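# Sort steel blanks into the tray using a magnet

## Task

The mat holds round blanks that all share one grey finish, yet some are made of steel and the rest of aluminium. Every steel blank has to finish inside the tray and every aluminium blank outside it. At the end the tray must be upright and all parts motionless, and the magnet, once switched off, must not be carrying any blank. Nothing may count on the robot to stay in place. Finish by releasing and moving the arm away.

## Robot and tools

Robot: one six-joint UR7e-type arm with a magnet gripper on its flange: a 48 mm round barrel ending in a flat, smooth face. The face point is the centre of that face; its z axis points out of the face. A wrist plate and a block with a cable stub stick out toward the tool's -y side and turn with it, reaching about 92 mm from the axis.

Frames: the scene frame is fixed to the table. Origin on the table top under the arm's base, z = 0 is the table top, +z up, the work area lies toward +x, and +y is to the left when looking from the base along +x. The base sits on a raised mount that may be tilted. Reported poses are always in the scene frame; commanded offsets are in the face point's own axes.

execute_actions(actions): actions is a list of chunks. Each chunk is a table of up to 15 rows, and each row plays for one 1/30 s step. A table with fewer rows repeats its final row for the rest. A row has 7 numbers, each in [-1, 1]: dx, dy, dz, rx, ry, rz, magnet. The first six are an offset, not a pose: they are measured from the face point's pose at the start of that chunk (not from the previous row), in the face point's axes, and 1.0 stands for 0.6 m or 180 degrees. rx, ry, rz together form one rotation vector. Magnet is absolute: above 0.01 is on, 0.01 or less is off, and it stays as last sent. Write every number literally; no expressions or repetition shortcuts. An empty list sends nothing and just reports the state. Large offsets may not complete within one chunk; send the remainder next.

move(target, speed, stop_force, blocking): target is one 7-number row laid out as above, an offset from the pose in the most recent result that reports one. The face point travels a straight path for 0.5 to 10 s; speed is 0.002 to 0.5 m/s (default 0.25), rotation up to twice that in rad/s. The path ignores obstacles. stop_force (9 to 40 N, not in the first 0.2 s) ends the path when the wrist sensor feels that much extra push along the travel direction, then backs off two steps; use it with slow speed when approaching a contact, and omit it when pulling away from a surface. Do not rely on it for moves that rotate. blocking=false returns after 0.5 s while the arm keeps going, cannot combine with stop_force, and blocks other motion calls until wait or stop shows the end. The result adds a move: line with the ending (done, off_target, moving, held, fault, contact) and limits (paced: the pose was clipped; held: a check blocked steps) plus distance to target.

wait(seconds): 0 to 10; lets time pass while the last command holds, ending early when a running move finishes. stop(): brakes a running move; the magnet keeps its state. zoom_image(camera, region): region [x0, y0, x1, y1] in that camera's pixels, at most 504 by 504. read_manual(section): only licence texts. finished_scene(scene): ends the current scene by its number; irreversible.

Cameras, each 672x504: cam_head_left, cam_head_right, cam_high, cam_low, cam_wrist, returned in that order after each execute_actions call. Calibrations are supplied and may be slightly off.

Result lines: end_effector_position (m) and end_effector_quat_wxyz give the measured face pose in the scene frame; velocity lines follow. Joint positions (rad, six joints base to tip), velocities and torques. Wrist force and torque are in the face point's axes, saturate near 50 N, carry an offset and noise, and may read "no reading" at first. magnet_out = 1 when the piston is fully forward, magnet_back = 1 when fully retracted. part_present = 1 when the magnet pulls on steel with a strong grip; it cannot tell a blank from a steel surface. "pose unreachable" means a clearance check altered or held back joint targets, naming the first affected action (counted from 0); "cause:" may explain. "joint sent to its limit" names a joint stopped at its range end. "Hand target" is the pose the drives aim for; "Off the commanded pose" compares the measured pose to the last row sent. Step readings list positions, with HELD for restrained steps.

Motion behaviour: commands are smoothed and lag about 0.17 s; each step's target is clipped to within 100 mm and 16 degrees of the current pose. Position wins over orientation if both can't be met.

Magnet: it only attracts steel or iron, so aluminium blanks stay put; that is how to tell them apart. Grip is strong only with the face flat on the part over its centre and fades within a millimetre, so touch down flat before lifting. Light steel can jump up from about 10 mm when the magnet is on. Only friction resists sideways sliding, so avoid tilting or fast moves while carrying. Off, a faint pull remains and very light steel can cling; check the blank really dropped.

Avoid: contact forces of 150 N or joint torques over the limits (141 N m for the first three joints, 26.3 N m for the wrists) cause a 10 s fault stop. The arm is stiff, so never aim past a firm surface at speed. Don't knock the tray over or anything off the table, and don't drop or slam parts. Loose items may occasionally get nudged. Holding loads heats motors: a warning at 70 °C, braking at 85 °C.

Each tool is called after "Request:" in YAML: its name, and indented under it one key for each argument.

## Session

Request:
execute_actions:
  actions: []

Scene clock: 0.00 s.
end_effector_position=(+0.5130, +0.3556, +0.3846) magnet_out=0 magnet_back=1 part_present=0 end_effector_quat_wxyz=(-0.084, +0.023, +0.962, -0.259) end_effector_velocity=(-0.000, -0.000, -0.000) end_effector_angular_velocity=(-0.001, +0.002, -0.001)
Joint positions: [-0.067 -1.442  1.371 -1.257 -1.34   2.915]
Joint velocities: [ 0.001  0.     0.     0.002 -0.001  0.   ]
Joint torques (N m, as the arm reports them, + toward a larger angle): no reading
Wrist force (N, on the end effector, along its own x y z axes, offset not removed): no reading
Wrist torque (N m, same axes, about the end effector's origin, offset not removed): no reading
Hand target: +0.513, +0.356, +0.385; -0.084, +0.023, +0.962, -0.259
camera_calibration (this result's frames):
cam_wrist: T_world_to_cam=[[-0.986778, 0.114125, 0.115085, 0.431681], [0.0887043, 0.974555, -0.205848, -0.271208], [-0.135649, -0.192918, -0.971793, 0.600508], [0, 0, 0, 1]] pos_world=[0.531489, 0.33089, 0.478062]

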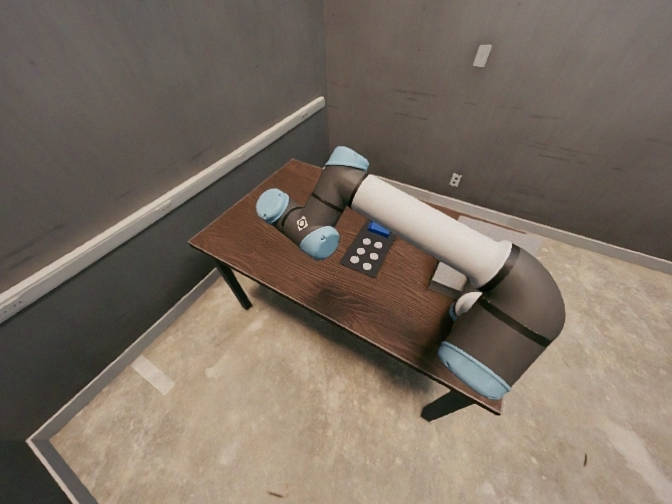

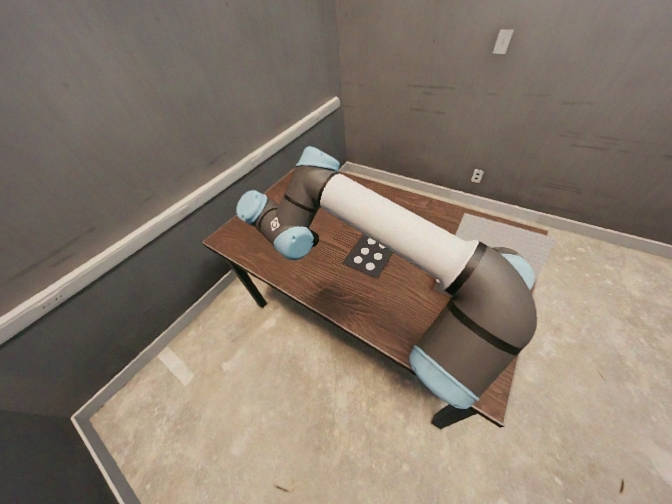

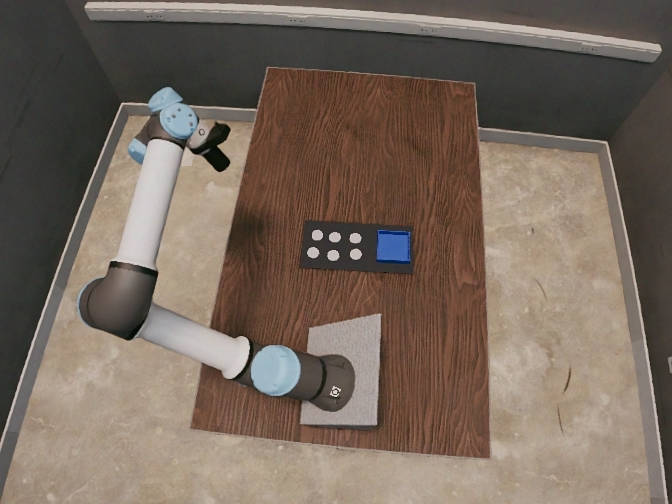

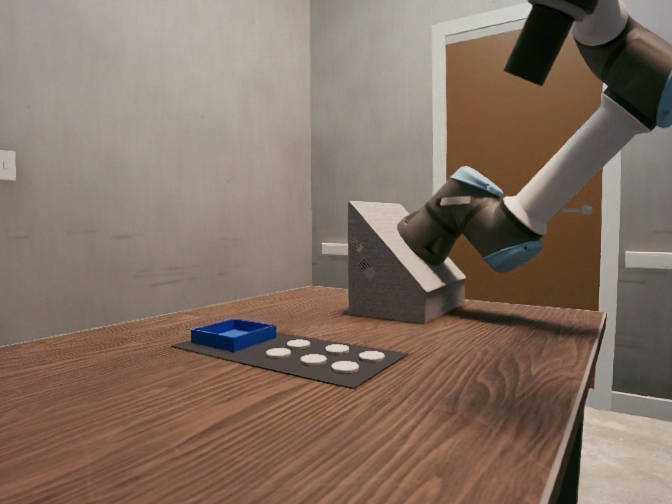

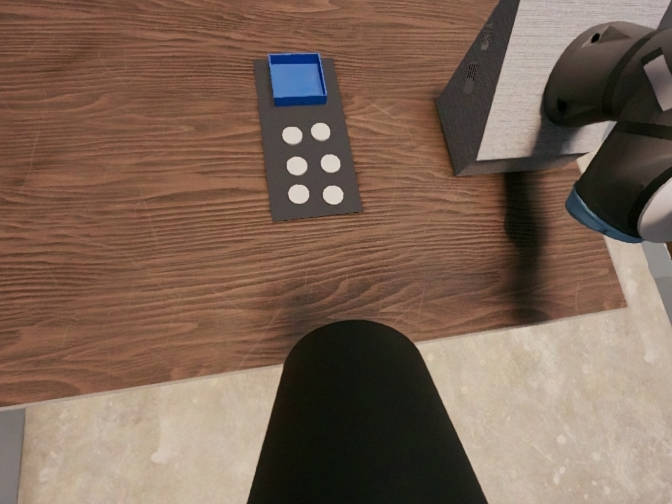

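Request:
zoom_image:
  camera: "cam_high"
  region: [290, 210, 430, 290]

Region (290, 210, 430, 290) of cam_high's 672x504 image, scaled by 3.600, with more detail than that image has; it fills the top 288 rows of this view, and the rest is white.

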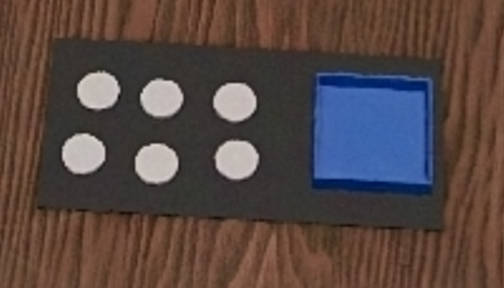

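Request:
move:
  target: [-0.0463,-0.1003,0.6277,-0.167,-0.0542,-0.0148,0]
  speed: 0.35

Scene clock: 11.07 s.
end_effector_position=(+0.4743, +0.1155, +0.0899) magnet_out=0 magnet_back=1 part_present=0 end_effector_quat_wxyz=(-0.000, +0.000, +1.000, -0.000) end_effector_velocity=(+0.001, -0.002, -0.001) end_effector_angular_velocity=(+0.001, -0.004, +0.000)
Joint positions: [-0.192 -1.112  2.22  -2.366 -0.821  2.722]
Joint velocities: [-0.     0.008 -0.    -0.012  0.002  0.003]
Joint torques (N m, as the arm reports them, + toward a larger angle): [-21.99  -6.85  -6.72  -5.03   1.78   1.88]
Wrist force (N, on the end effector, along its own x y z axes, offset not removed): [-1.3 -1.4 -2.5]
Wrist torque (N m, same axes, about the end effector's origin, offset not removed): [-0.32 0.06 0.13]
Hand target: +0.474, +0.115, +0.090; +0.000, -0.000, +1.000, -0.000
Off the commanded pose: 0.001 m, 0 deg.
move: done
camera_calibration (this result's frames):
cam_wrist: T_world_to_cam=[[-0.99904, 0.0403023, -0.0171792, 0.481023], [0.0326421, 0.94628, 0.321695, -0.111998], [0.0292214, 0.320826, -0.946687, 0.122772], [0, 0, 0, 1]] pos_world=[0.48063, 0.0472066, 0.160519]

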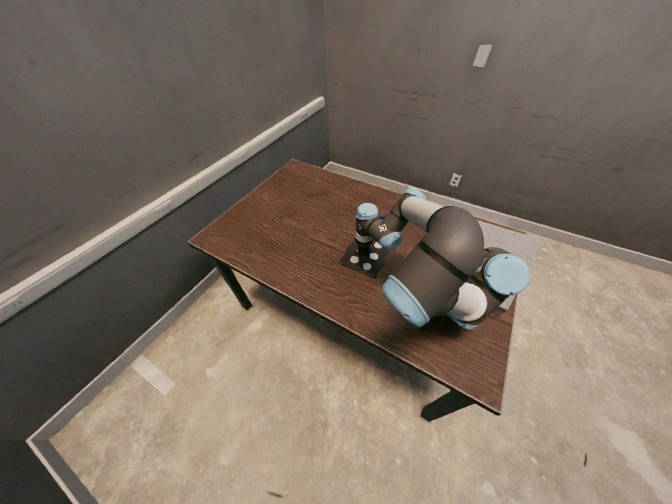

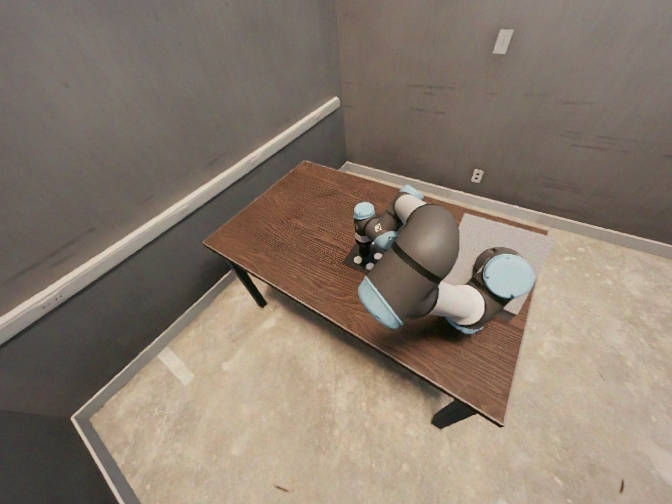

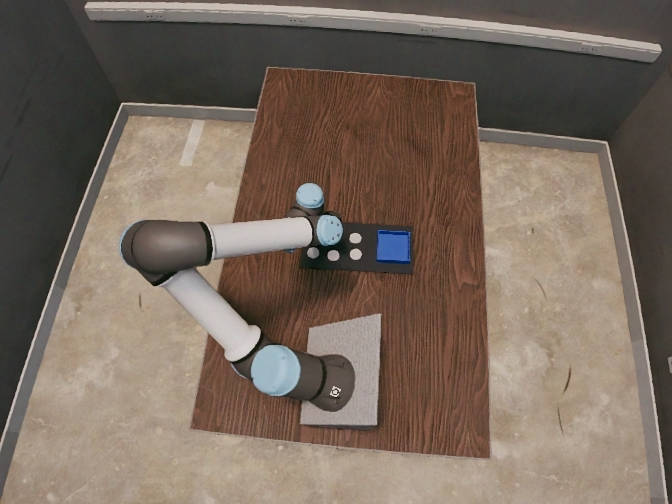

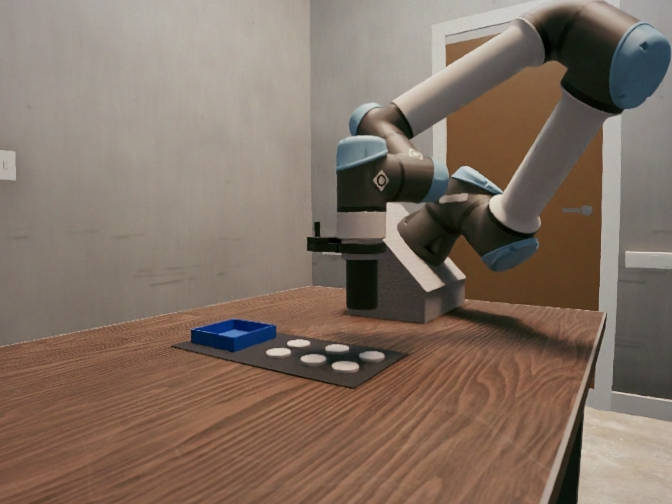

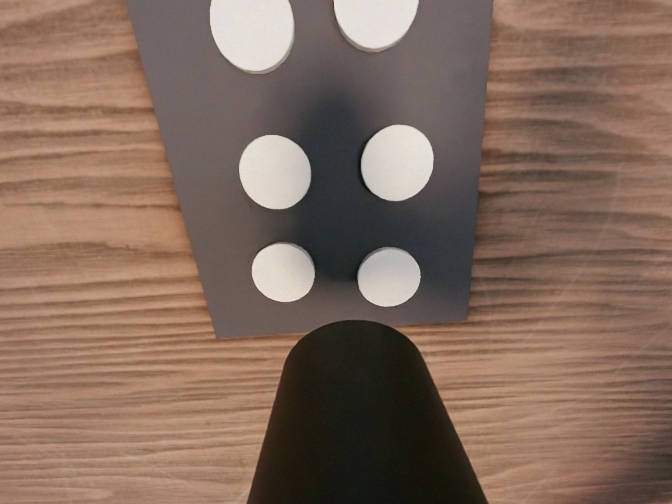

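Request:
move:
  target: [0.0472,0.001,0.1232,0,0,0,0]
  speed: 0.2

Scene clock: 18.23 s.
end_effector_position=(+0.4460, +0.1162, +0.0164) magnet_out=0 magnet_back=1 part_present=0 end_effector_quat_wxyz=(-0.000, -0.000, +1.000, -0.000) end_effector_velocity=(+0.000, -0.000, -0.002) end_effector_angular_velocity=(-0.002, -0.004, +0.001)
Joint positions: [-0.093 -0.975  2.303 -2.678 -0.795  2.855]
Joint velocities: [ 0.004  0.007  0.    -0.018  0.     0.009]
Joint torques (N m, as the arm reports them, + toward a larger angle): [-19.89  -7.55  -3.03  -4.46   1.93   2.48]
Wrist force (N, on the end effector, along its own x y z axes, offset not removed): [-1.5 -0.5 1.6]
Wrist torque (N m, same axes, about the end effector's origin, offset not removed): [-0.08 0.12 0.14]
Hand target: +0.446, +0.116, +0.016; -0.000, +0.000, +1.000, -0.000
Off the commanded pose: 0.000 m, 0 deg.
move: done
camera_calibration (this result's frames):
cam_wrist: T_world_to_cam=[[-0.999047, 0.0402697, -0.0168504, 0.451459], [0.0327164, 0.946273, 0.321711, -0.0880968], [0.0289003, 0.320853, -0.946688, 0.0538803], [0, 0, 0, 1]] pos_world=[0.452354, 0.0478958, 0.0869568]

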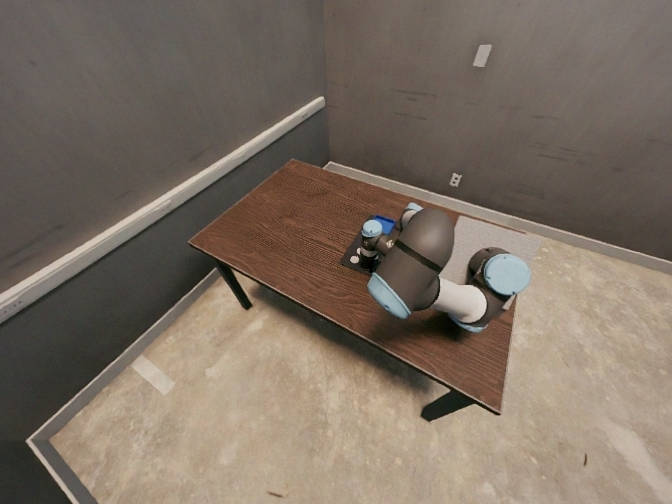

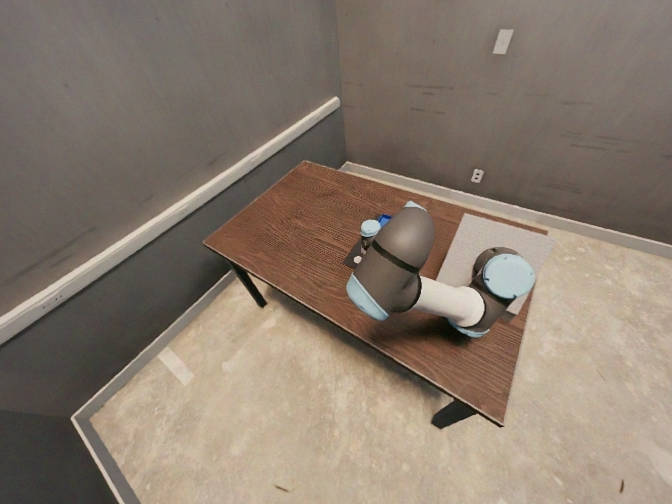

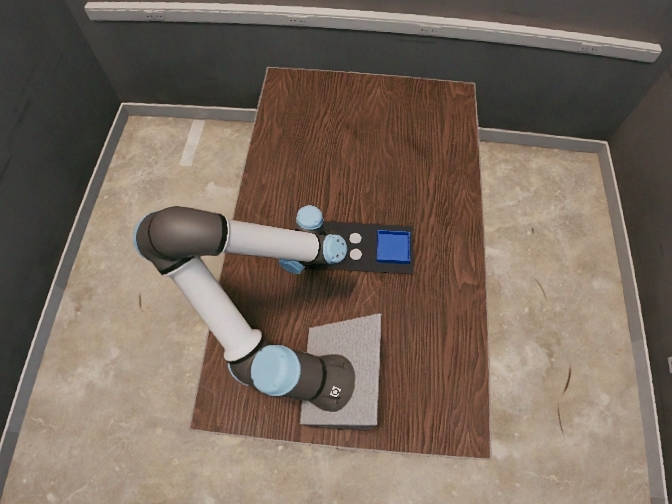

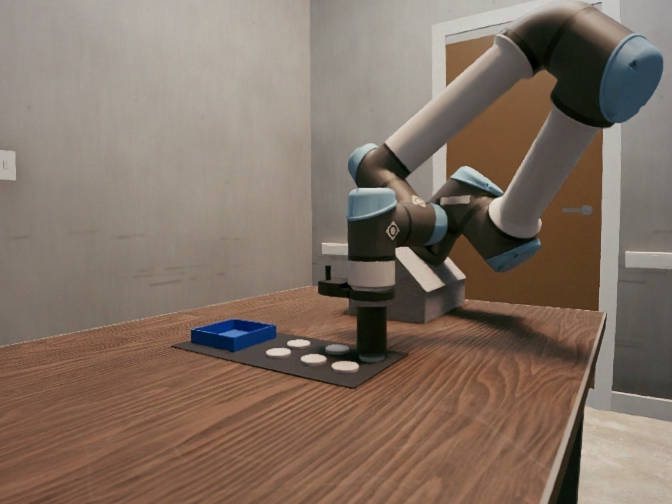

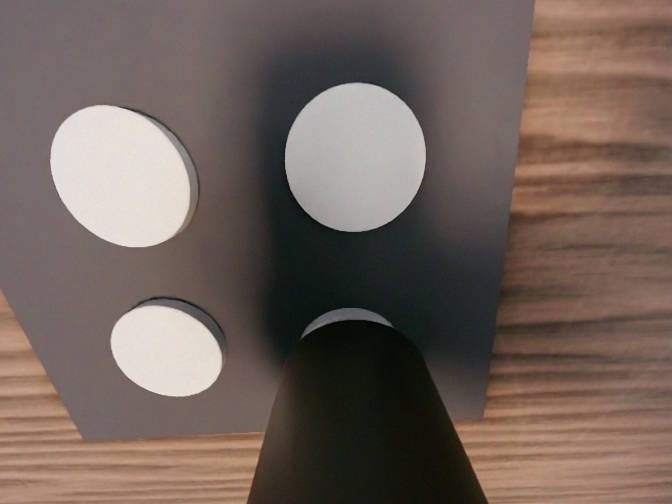

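Request:
execute_actions:
  actions:
    - [[-0.001,-0.002,0.004,0,0,0,0],[-0.002,-0.004,0.008,0,0,0,0],[-0.0025,-0.005,0.011,0,0,0,0],[-0.0025,-0.005,0.011,0,0,0,0],[-0.0025,-0.005,0.011,0,0,0,0],[-0.0025,-0.005,0.011,0,0,0,0],[-0.0025,-0.005,0.011,0,0,0,0],[-0.0025,-0.005,0.011,0,0,0,1]]

Scene clock: 20.87 s.
end_effector_position=(+0.4474, +0.1133, +0.0100) magnet_out=1 magnet_back=0 part_present=0 end_effector_quat_wxyz=(-0.000, -0.000, +1.000, -0.000) end_effector_velocity=(+0.001, -0.001, -0.001) end_effector_angular_velocity=(-0.000, -0.001, -0.001)
Joint positions: [-0.086 -0.952  2.297 -2.701 -0.794  2.864]
Joint velocities: [ 0.001  0.007 -0.002 -0.007  0.     0.003]
Joint torques (N m, as the arm reports them, + toward a larger angle): [-22.41  -9.86 -15.54  -4.64   1.89   2.17]
Wrist force (N, on the end effector, along its own x y z axes, offset not removed): [2.9 0.6 -1.6]
Wrist torque (N m, same axes, about the end effector's origin, offset not removed): [0.04 -0.34 0.01]
Hand target: +0.447, +0.113, +0.010; -0.000, -0.000, +1.000, -0.000
Off the commanded pose: 0.000 m, 0 deg.
Step readings (end_effector_position):
0: (+0.4460, +0.1161, +0.0160)
1: (+0.4460, +0.1161, +0.0160)
2: (+0.4460, +0.1160, +0.0158)
4: (+0.4463, +0.1152, +0.0142)
8: (+0.4470, +0.1139, +0.0113)
15: end_effector_position above
camera_calibration (this result's frames):
cam_wrist: T_world_to_cam=[[-0.999047, 0.0402668, -0.0168234, 0.452901], [0.0327223, 0.946273, 0.321708, -0.0833429], [0.0288737, 0.320851, -0.946689, 0.0487383], [0, 0, 0, 1]] pos_world=[0.453789, 0.0449905, 0.0805714]

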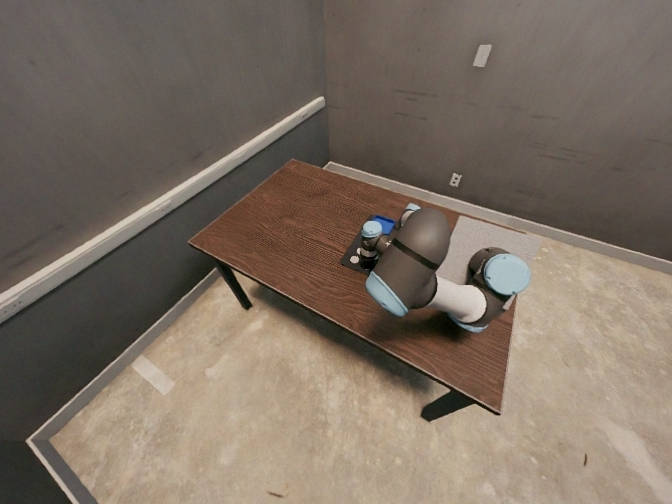

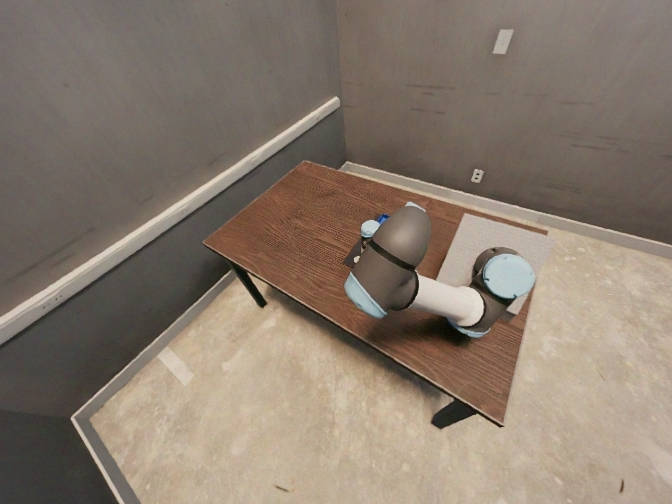

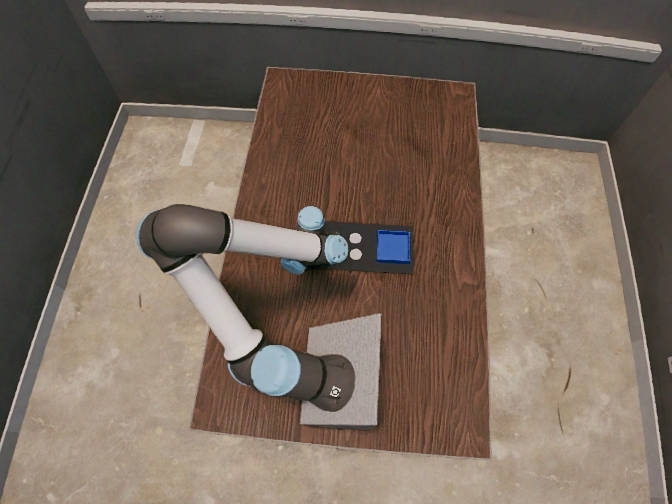

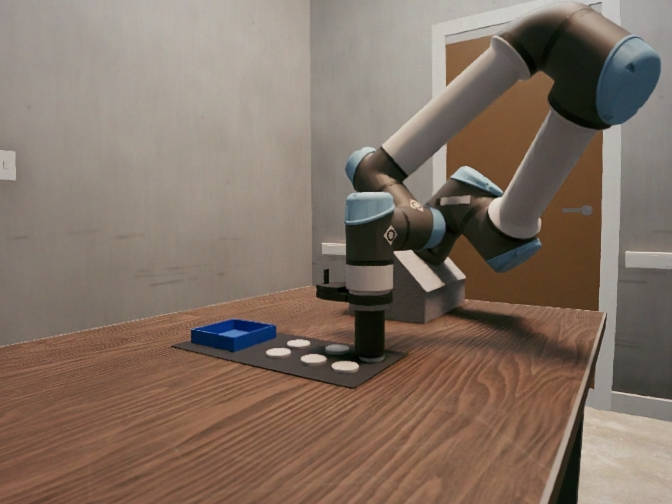

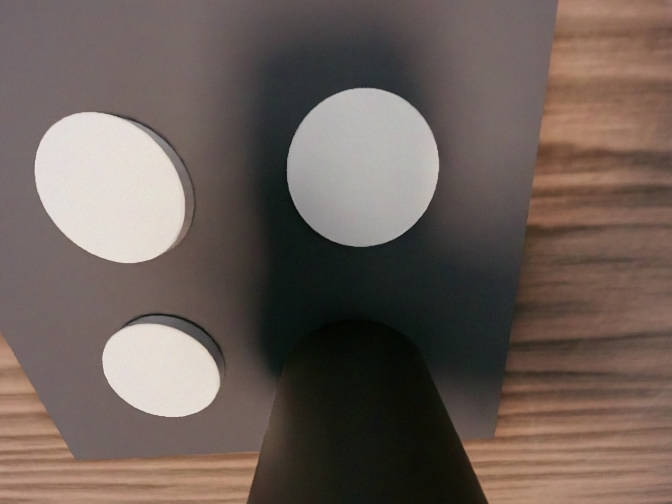

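Blank d (0.447,0.113) is aluminium. Estimated others: a(0.515,0.108), b(0.513,0.047), e(0.445,0.045), c(0.516,-0.023), f(0.457,-0.028), tray centre ≈(0.492,-0.153).

Request:
move:
  target: [-0.1127,-0.0088,-0.002,0,0,0,0]
  speed: 0.15

Request:
execute_actions:
  actions:
    - [[0,0,0.0025,0,0,0,0],[0,0,0.0025,0,0,0,0],[0,0,0.0025,0,0,0,1],[0,0,0.0025,0,0,0,1],[0,0,0.0025,0,0,0,1],[0,0,0.0025,0,0,0,1],[0,0,0.0025,0,0,0,1],[0,0,0.0025,0,0,0,1],[0,0,0,0,0,0,1],[0,0,-0.002,0,0,0,1],[0,0,-0.003,0,0,0,1]]

Scene clock: 29.60 s.
end_effector_position=(+0.5148, +0.1079, +0.0112) magnet_out=0 magnet_back=1 part_present=0 end_effector_quat_wxyz=(-0.000, -0.000, +1.000, -0.000) end_effector_velocity=(+0.002, -0.000, -0.001) end_effector_angular_velocity=(-0.001, +0.002, -0.000)
Joint positions: [-0.069 -0.879  2.106 -2.6   -0.79   2.888]
Joint velocities: [ 0.001  0.003 -0.006  0.003 -0.001  0.001]
Joint torques (N m, as the arm reports them, + toward a larger angle): [-25.59 -12.36 -18.17   0.39   1.75   2.28]
Wrist force (N, on the end effector, along its own x y z axes, offset not removed): [1.9 0.1 0.8]
Wrist torque (N m, same axes, about the end effector's origin, offset not removed): [0.25 -0.24 -0.04]
Hand target: +0.515, +0.108, +0.011; -0.000, -0.000, +1.000, -0.000
Off the commanded pose: 0.000 m, 0 deg.
move: done
camera_calibration (this result's frames):
cam_wrist: T_world_to_cam=[[-0.999045, 0.0402745, -0.016924, 0.520448], [0.0326983, 0.946285, 0.321677, -0.0808082], [0.0289703, 0.320816, -0.946698, 0.049606], [0, 0, 0, 1]] pos_world=[0.521156, 0.0395924, 0.0817641]

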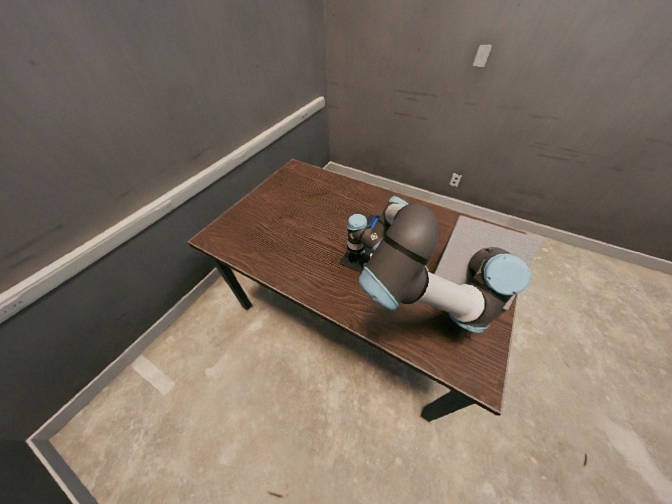

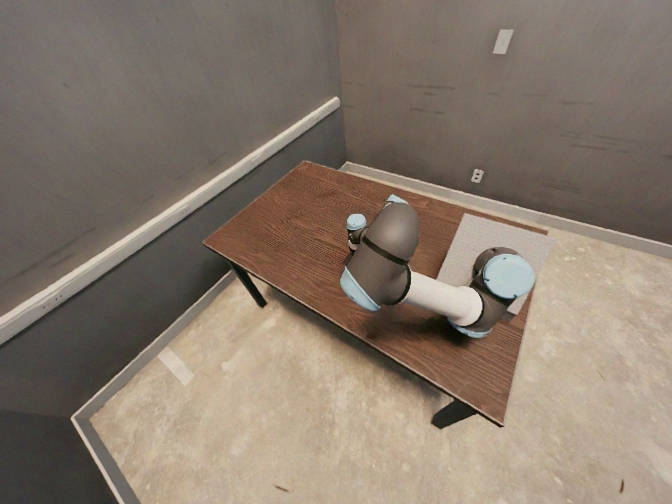

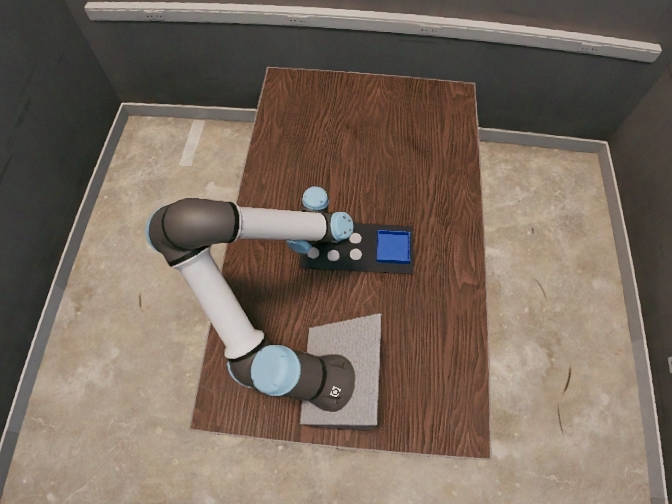

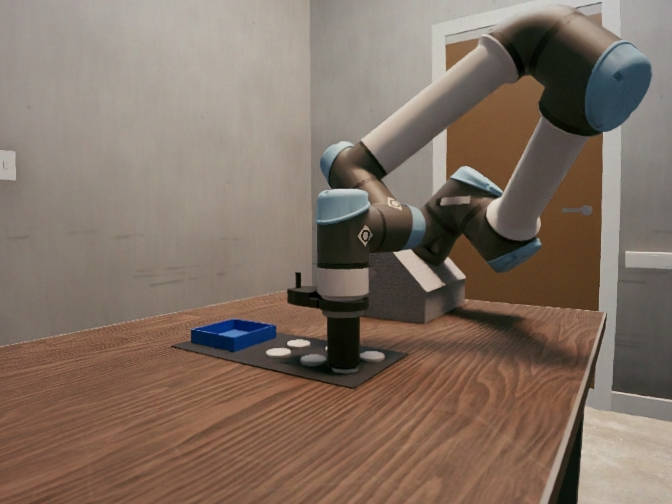

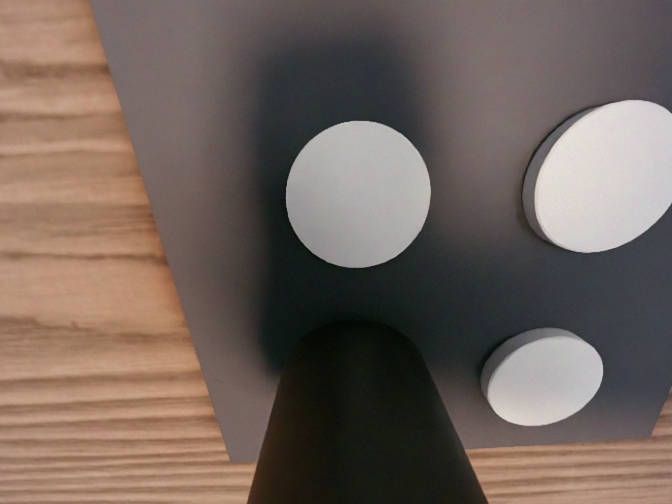

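Scene clock: 30.10 s.
end_effector_position=(+0.5148, +0.1079, +0.0119) magnet_out=1 magnet_back=0 part_present=1 end_effector_quat_wxyz=(-0.000, -0.000, +1.000, -0.000) end_effector_velocity=(-0.000, +0.000, +0.008) end_effector_angular_velocity=(-0.002, +0.000, +0.001)
Joint positions: [-0.07  -0.881  2.107 -2.597 -0.79   2.886]
Joint velocities: [-0.011 -0.019  0.003  0.026 -0.004 -0.016]
Joint torques (N m, as the arm reports them, + toward a larger angle): [-39.43 -40.3   -4.16   0.77  -1.5   -2.22]
Wrist force (N, on the end effector, along its own x y z axes, offset not removed): [-0.7 1.7 2.7]
Wrist torque (N m, same axes, about the end effector's origin, offset not removed): [0.23 -0.05 -0.02]
Hand target: +0.515, +0.108, +0.013; -0.000, +0.000, +1.000, -0.000
Off the commanded pose: 0.001 m, 0 deg.
Step readings (end_effector_position):
0: (+0.5148, +0.1079, +0.0112)
1: (+0.5149, +0.1078, +0.0111)
2: (+0.5148, +0.1078, +0.0110)
4: (+0.5148, +0.1078, +0.0104)
8: (+0.5148, +0.1079, +0.0099)
15: end_effector_position above
camera_calibration (this result's frames):
cam_wrist: T_world_to_cam=[[-0.999047, 0.040217, -0.0169611, 0.520505], [0.0326263, 0.946225, 0.32186, -0.0810673], [0.0289933, 0.321, -0.946635, 0.0503055], [0, 0, 0, 1]] pos_world=[0.521195, 0.0396267, 0.0825416]

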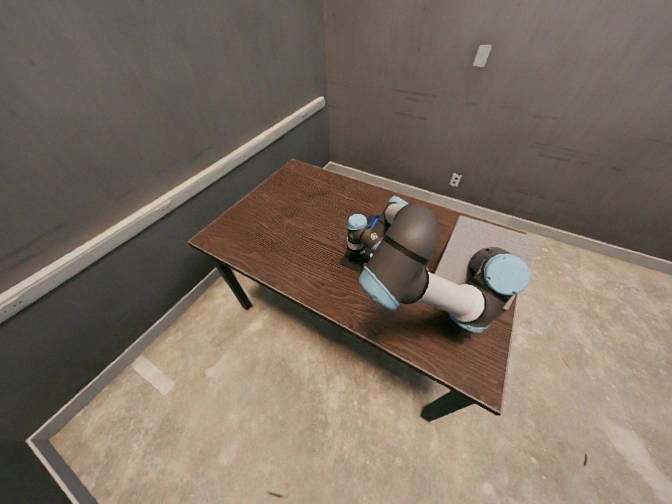

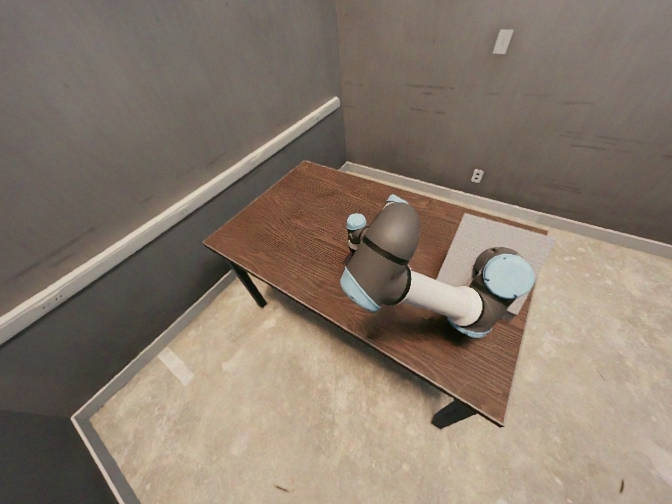

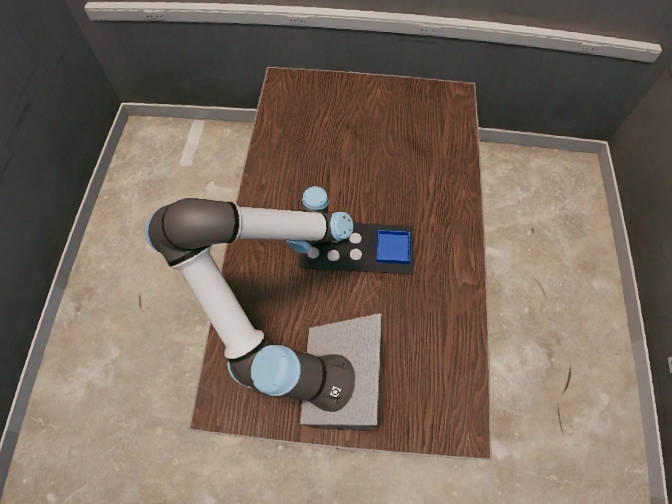

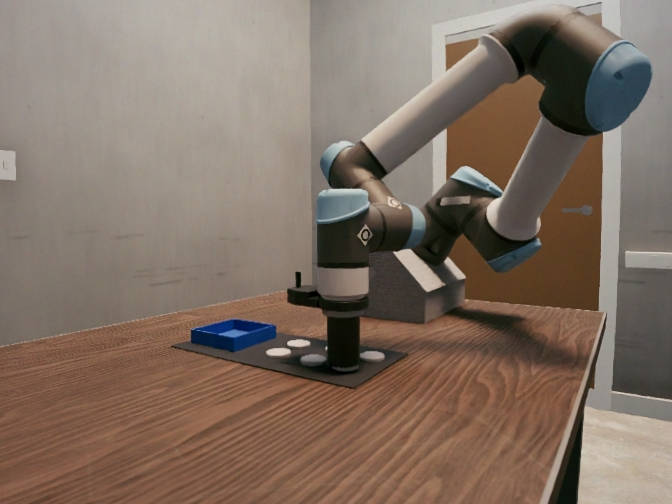

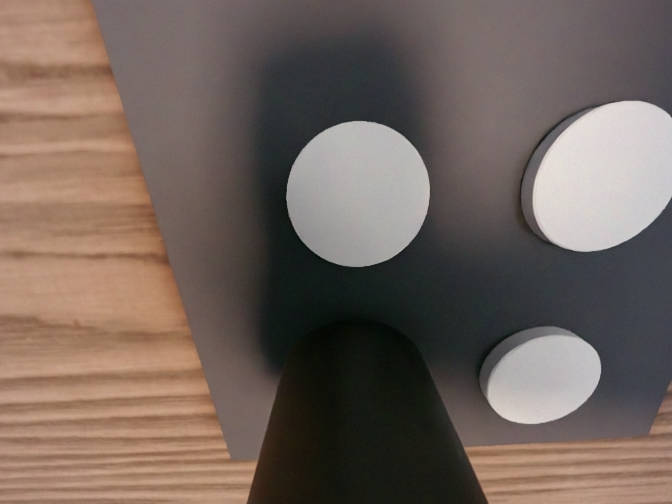

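Request:
move:
  target: [0.008,-0.3548,-0.13,0,0,0,1]
  speed: 0.3

Scene clock: 33.07 s.
end_effector_position=(+0.5096, -0.1044, +0.0896) magnet_out=1 magnet_back=0 part_present=1 end_effector_quat_wxyz=(-0.000, -0.000, +1.000, +0.000) end_effector_velocity=(+0.000, -0.003, +0.001) end_effector_angular_velocity=(+0.001, -0.000, +0.000)
Joint positions: [-0.45  -0.683  1.992 -2.366 -0.925  2.414]
Joint velocities: [-0.004  0.004 -0.005  0.005 -0.001 -0.005]
Joint torques (N m, as the arm reports them, + toward a larger angle): [-39.88 -17.52 -21.79   0.26  -1.56  -2.17]
Wrist force (N, on the end effector, along its own x y z axes, offset not removed): [-3.1 0.9 -1.7]
Wrist torque (N m, same axes, about the end effector's origin, offset not removed): [0.24 0.27 -0.05]
Hand target: +0.510, -0.105, +0.090; -0.000, -0.000, +1.000, +0.000
Off the commanded pose: 0.001 m, 0 deg.
move: done
camera_calibration (this result's frames):
cam_wrist: T_world_to_cam=[[-0.999052, 0.0401744, -0.0167382, 0.525155], [0.0326424, 0.946055, 0.322358, 0.0949584], [0.0287858, 0.321506, -0.94647, 0.192277], [0, 0, 0, 1]] pos_world=[0.516023, -0.172752, 0.160164]

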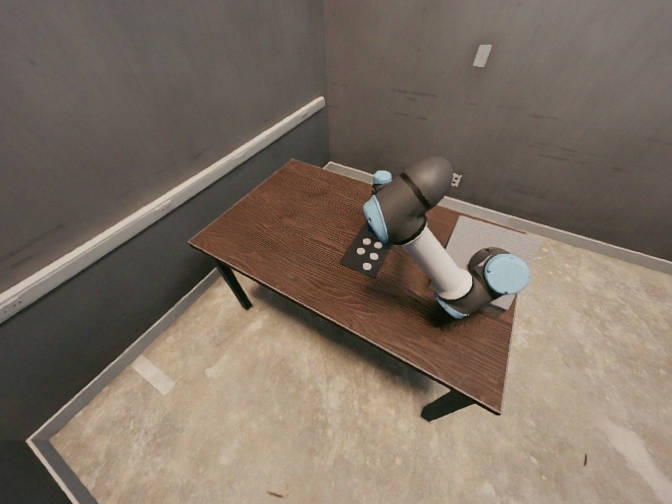

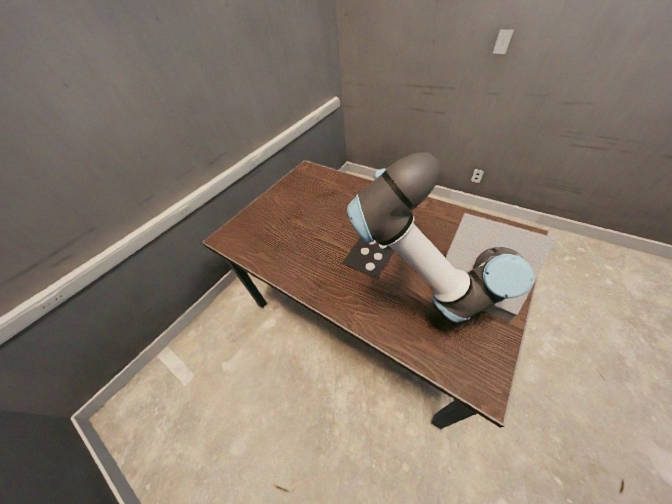

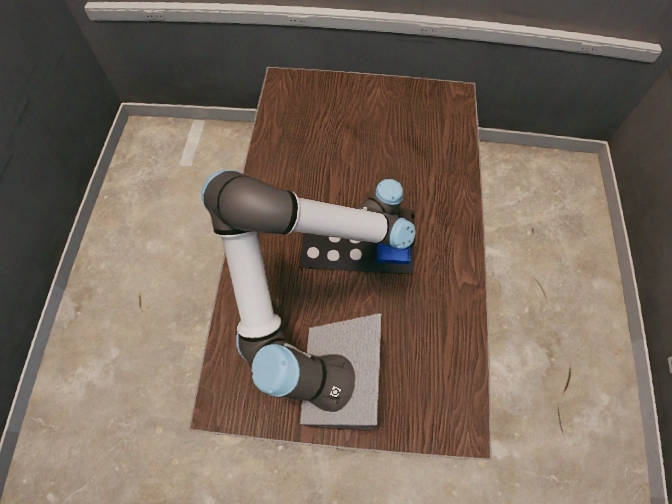

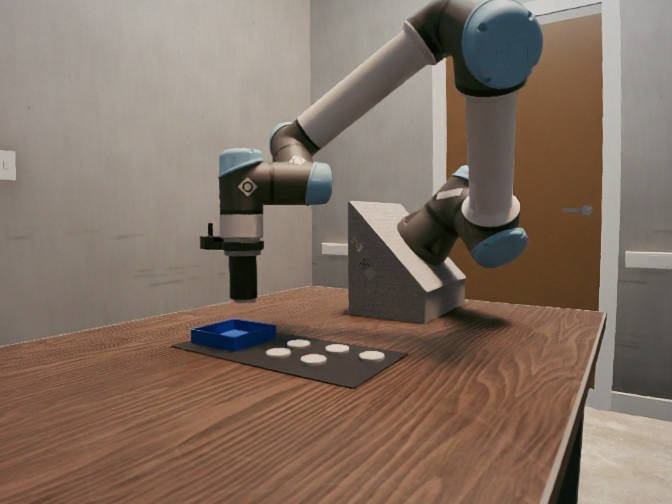

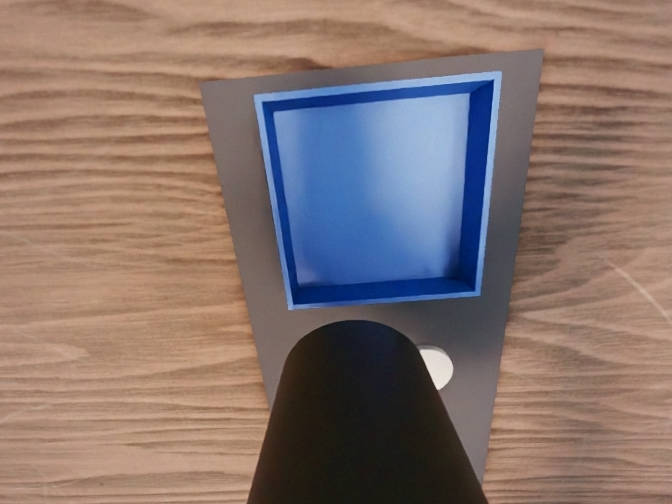

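Tray centre (0.492,-0.154); slots: (0.514,-0.174), (0.471,-0.177), (0.513,-0.131), (0.469,-0.133); release z≈0.0125.

Request:
move:
  target: [-0.0073,-0.116,0.1288,0,0,0,1]
  speed: 0.15

Scene clock: 38.70 s.
end_effector_position=(+0.5139, -0.1738, +0.0125) magnet_out=1 magnet_back=0 part_present=1 end_effector_quat_wxyz=(-0.000, -0.000, +1.000, +0.000) end_effector_velocity=(+0.002, -0.002, -0.001) end_effector_angular_velocity=(-0.001, -0.002, +0.001)
Joint positions: [-0.436 -0.425  1.883 -2.526 -0.918  2.429]
Joint velocities: [ 0.     0.006 -0.006 -0.002  0.     0.001]
Joint torques (N m, as the arm reports them, + toward a larger angle): [-27.83 -23.9  -21.79  -5.33   1.66   2.23]
Wrist force (N, on the end effector, along its own x y z axes, offset not removed): [-3.2 1.0 -1.3]
Wrist torque (N m, same axes, about the end effector's origin, offset not removed): [0.13 0.18 -0.10]
Hand target: +0.514, -0.174, +0.012; -0.000, -0.000, +1.000, +0.000
Off the commanded pose: 0.000 m, 0 deg.
move: done
camera_calibration (this result's frames):
cam_wrist: T_world_to_cam=[[-0.999053, 0.0401698, -0.0167391, 0.530854], [0.0326385, 0.946062, 0.322337, 0.185265], [0.0287844, 0.321485, -0.946477, 0.141442], [0, 0, 0, 1]] pos_world=[0.520233, -0.242068, 0.0830396]

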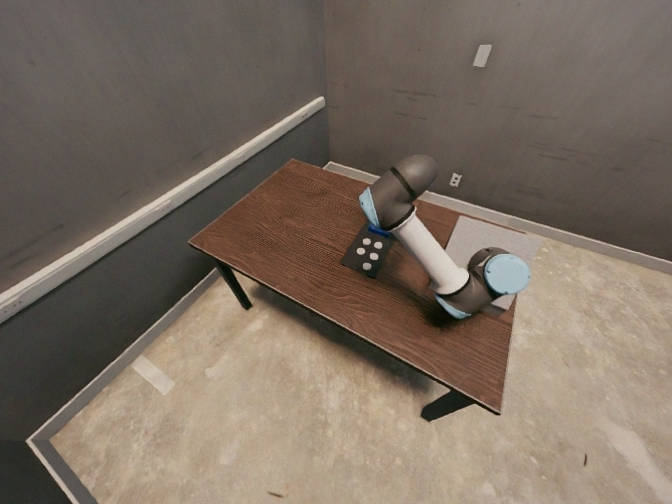

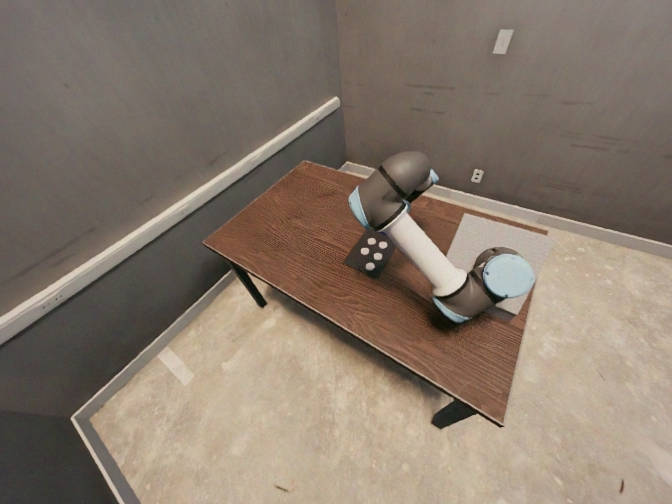

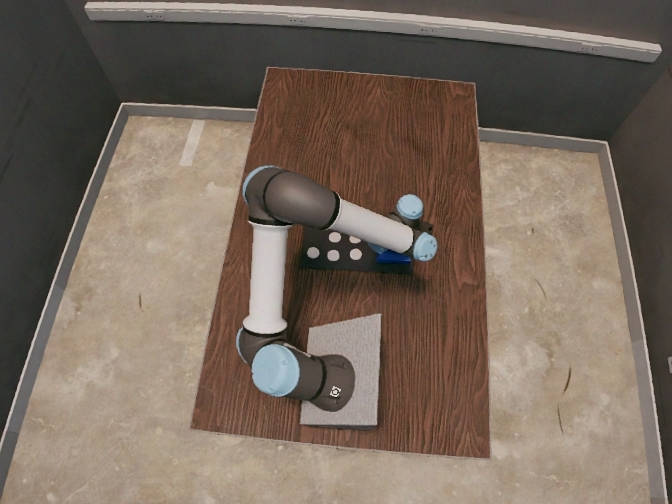

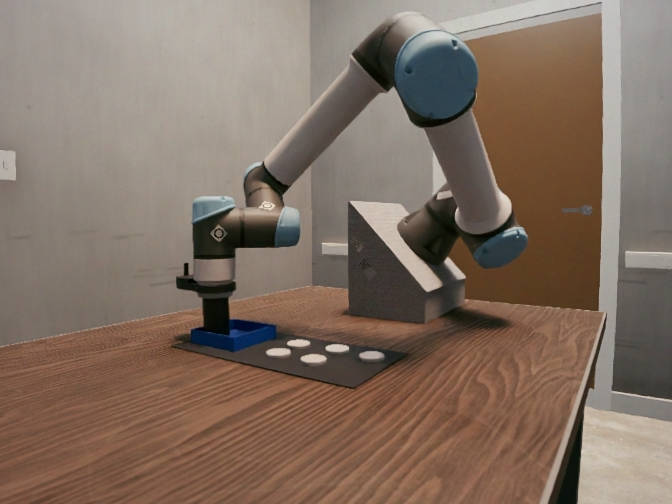

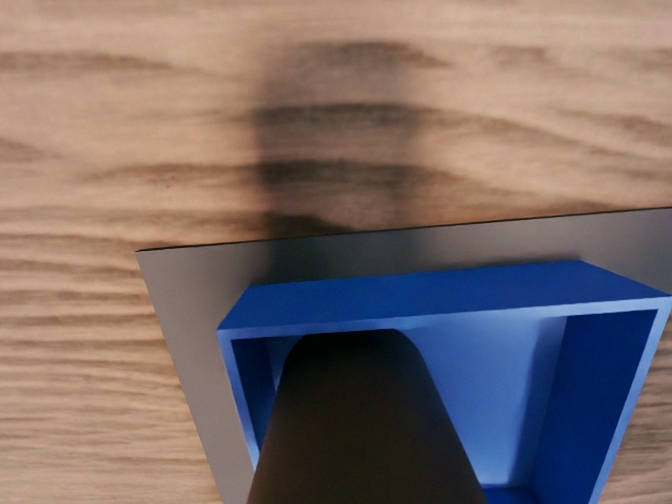

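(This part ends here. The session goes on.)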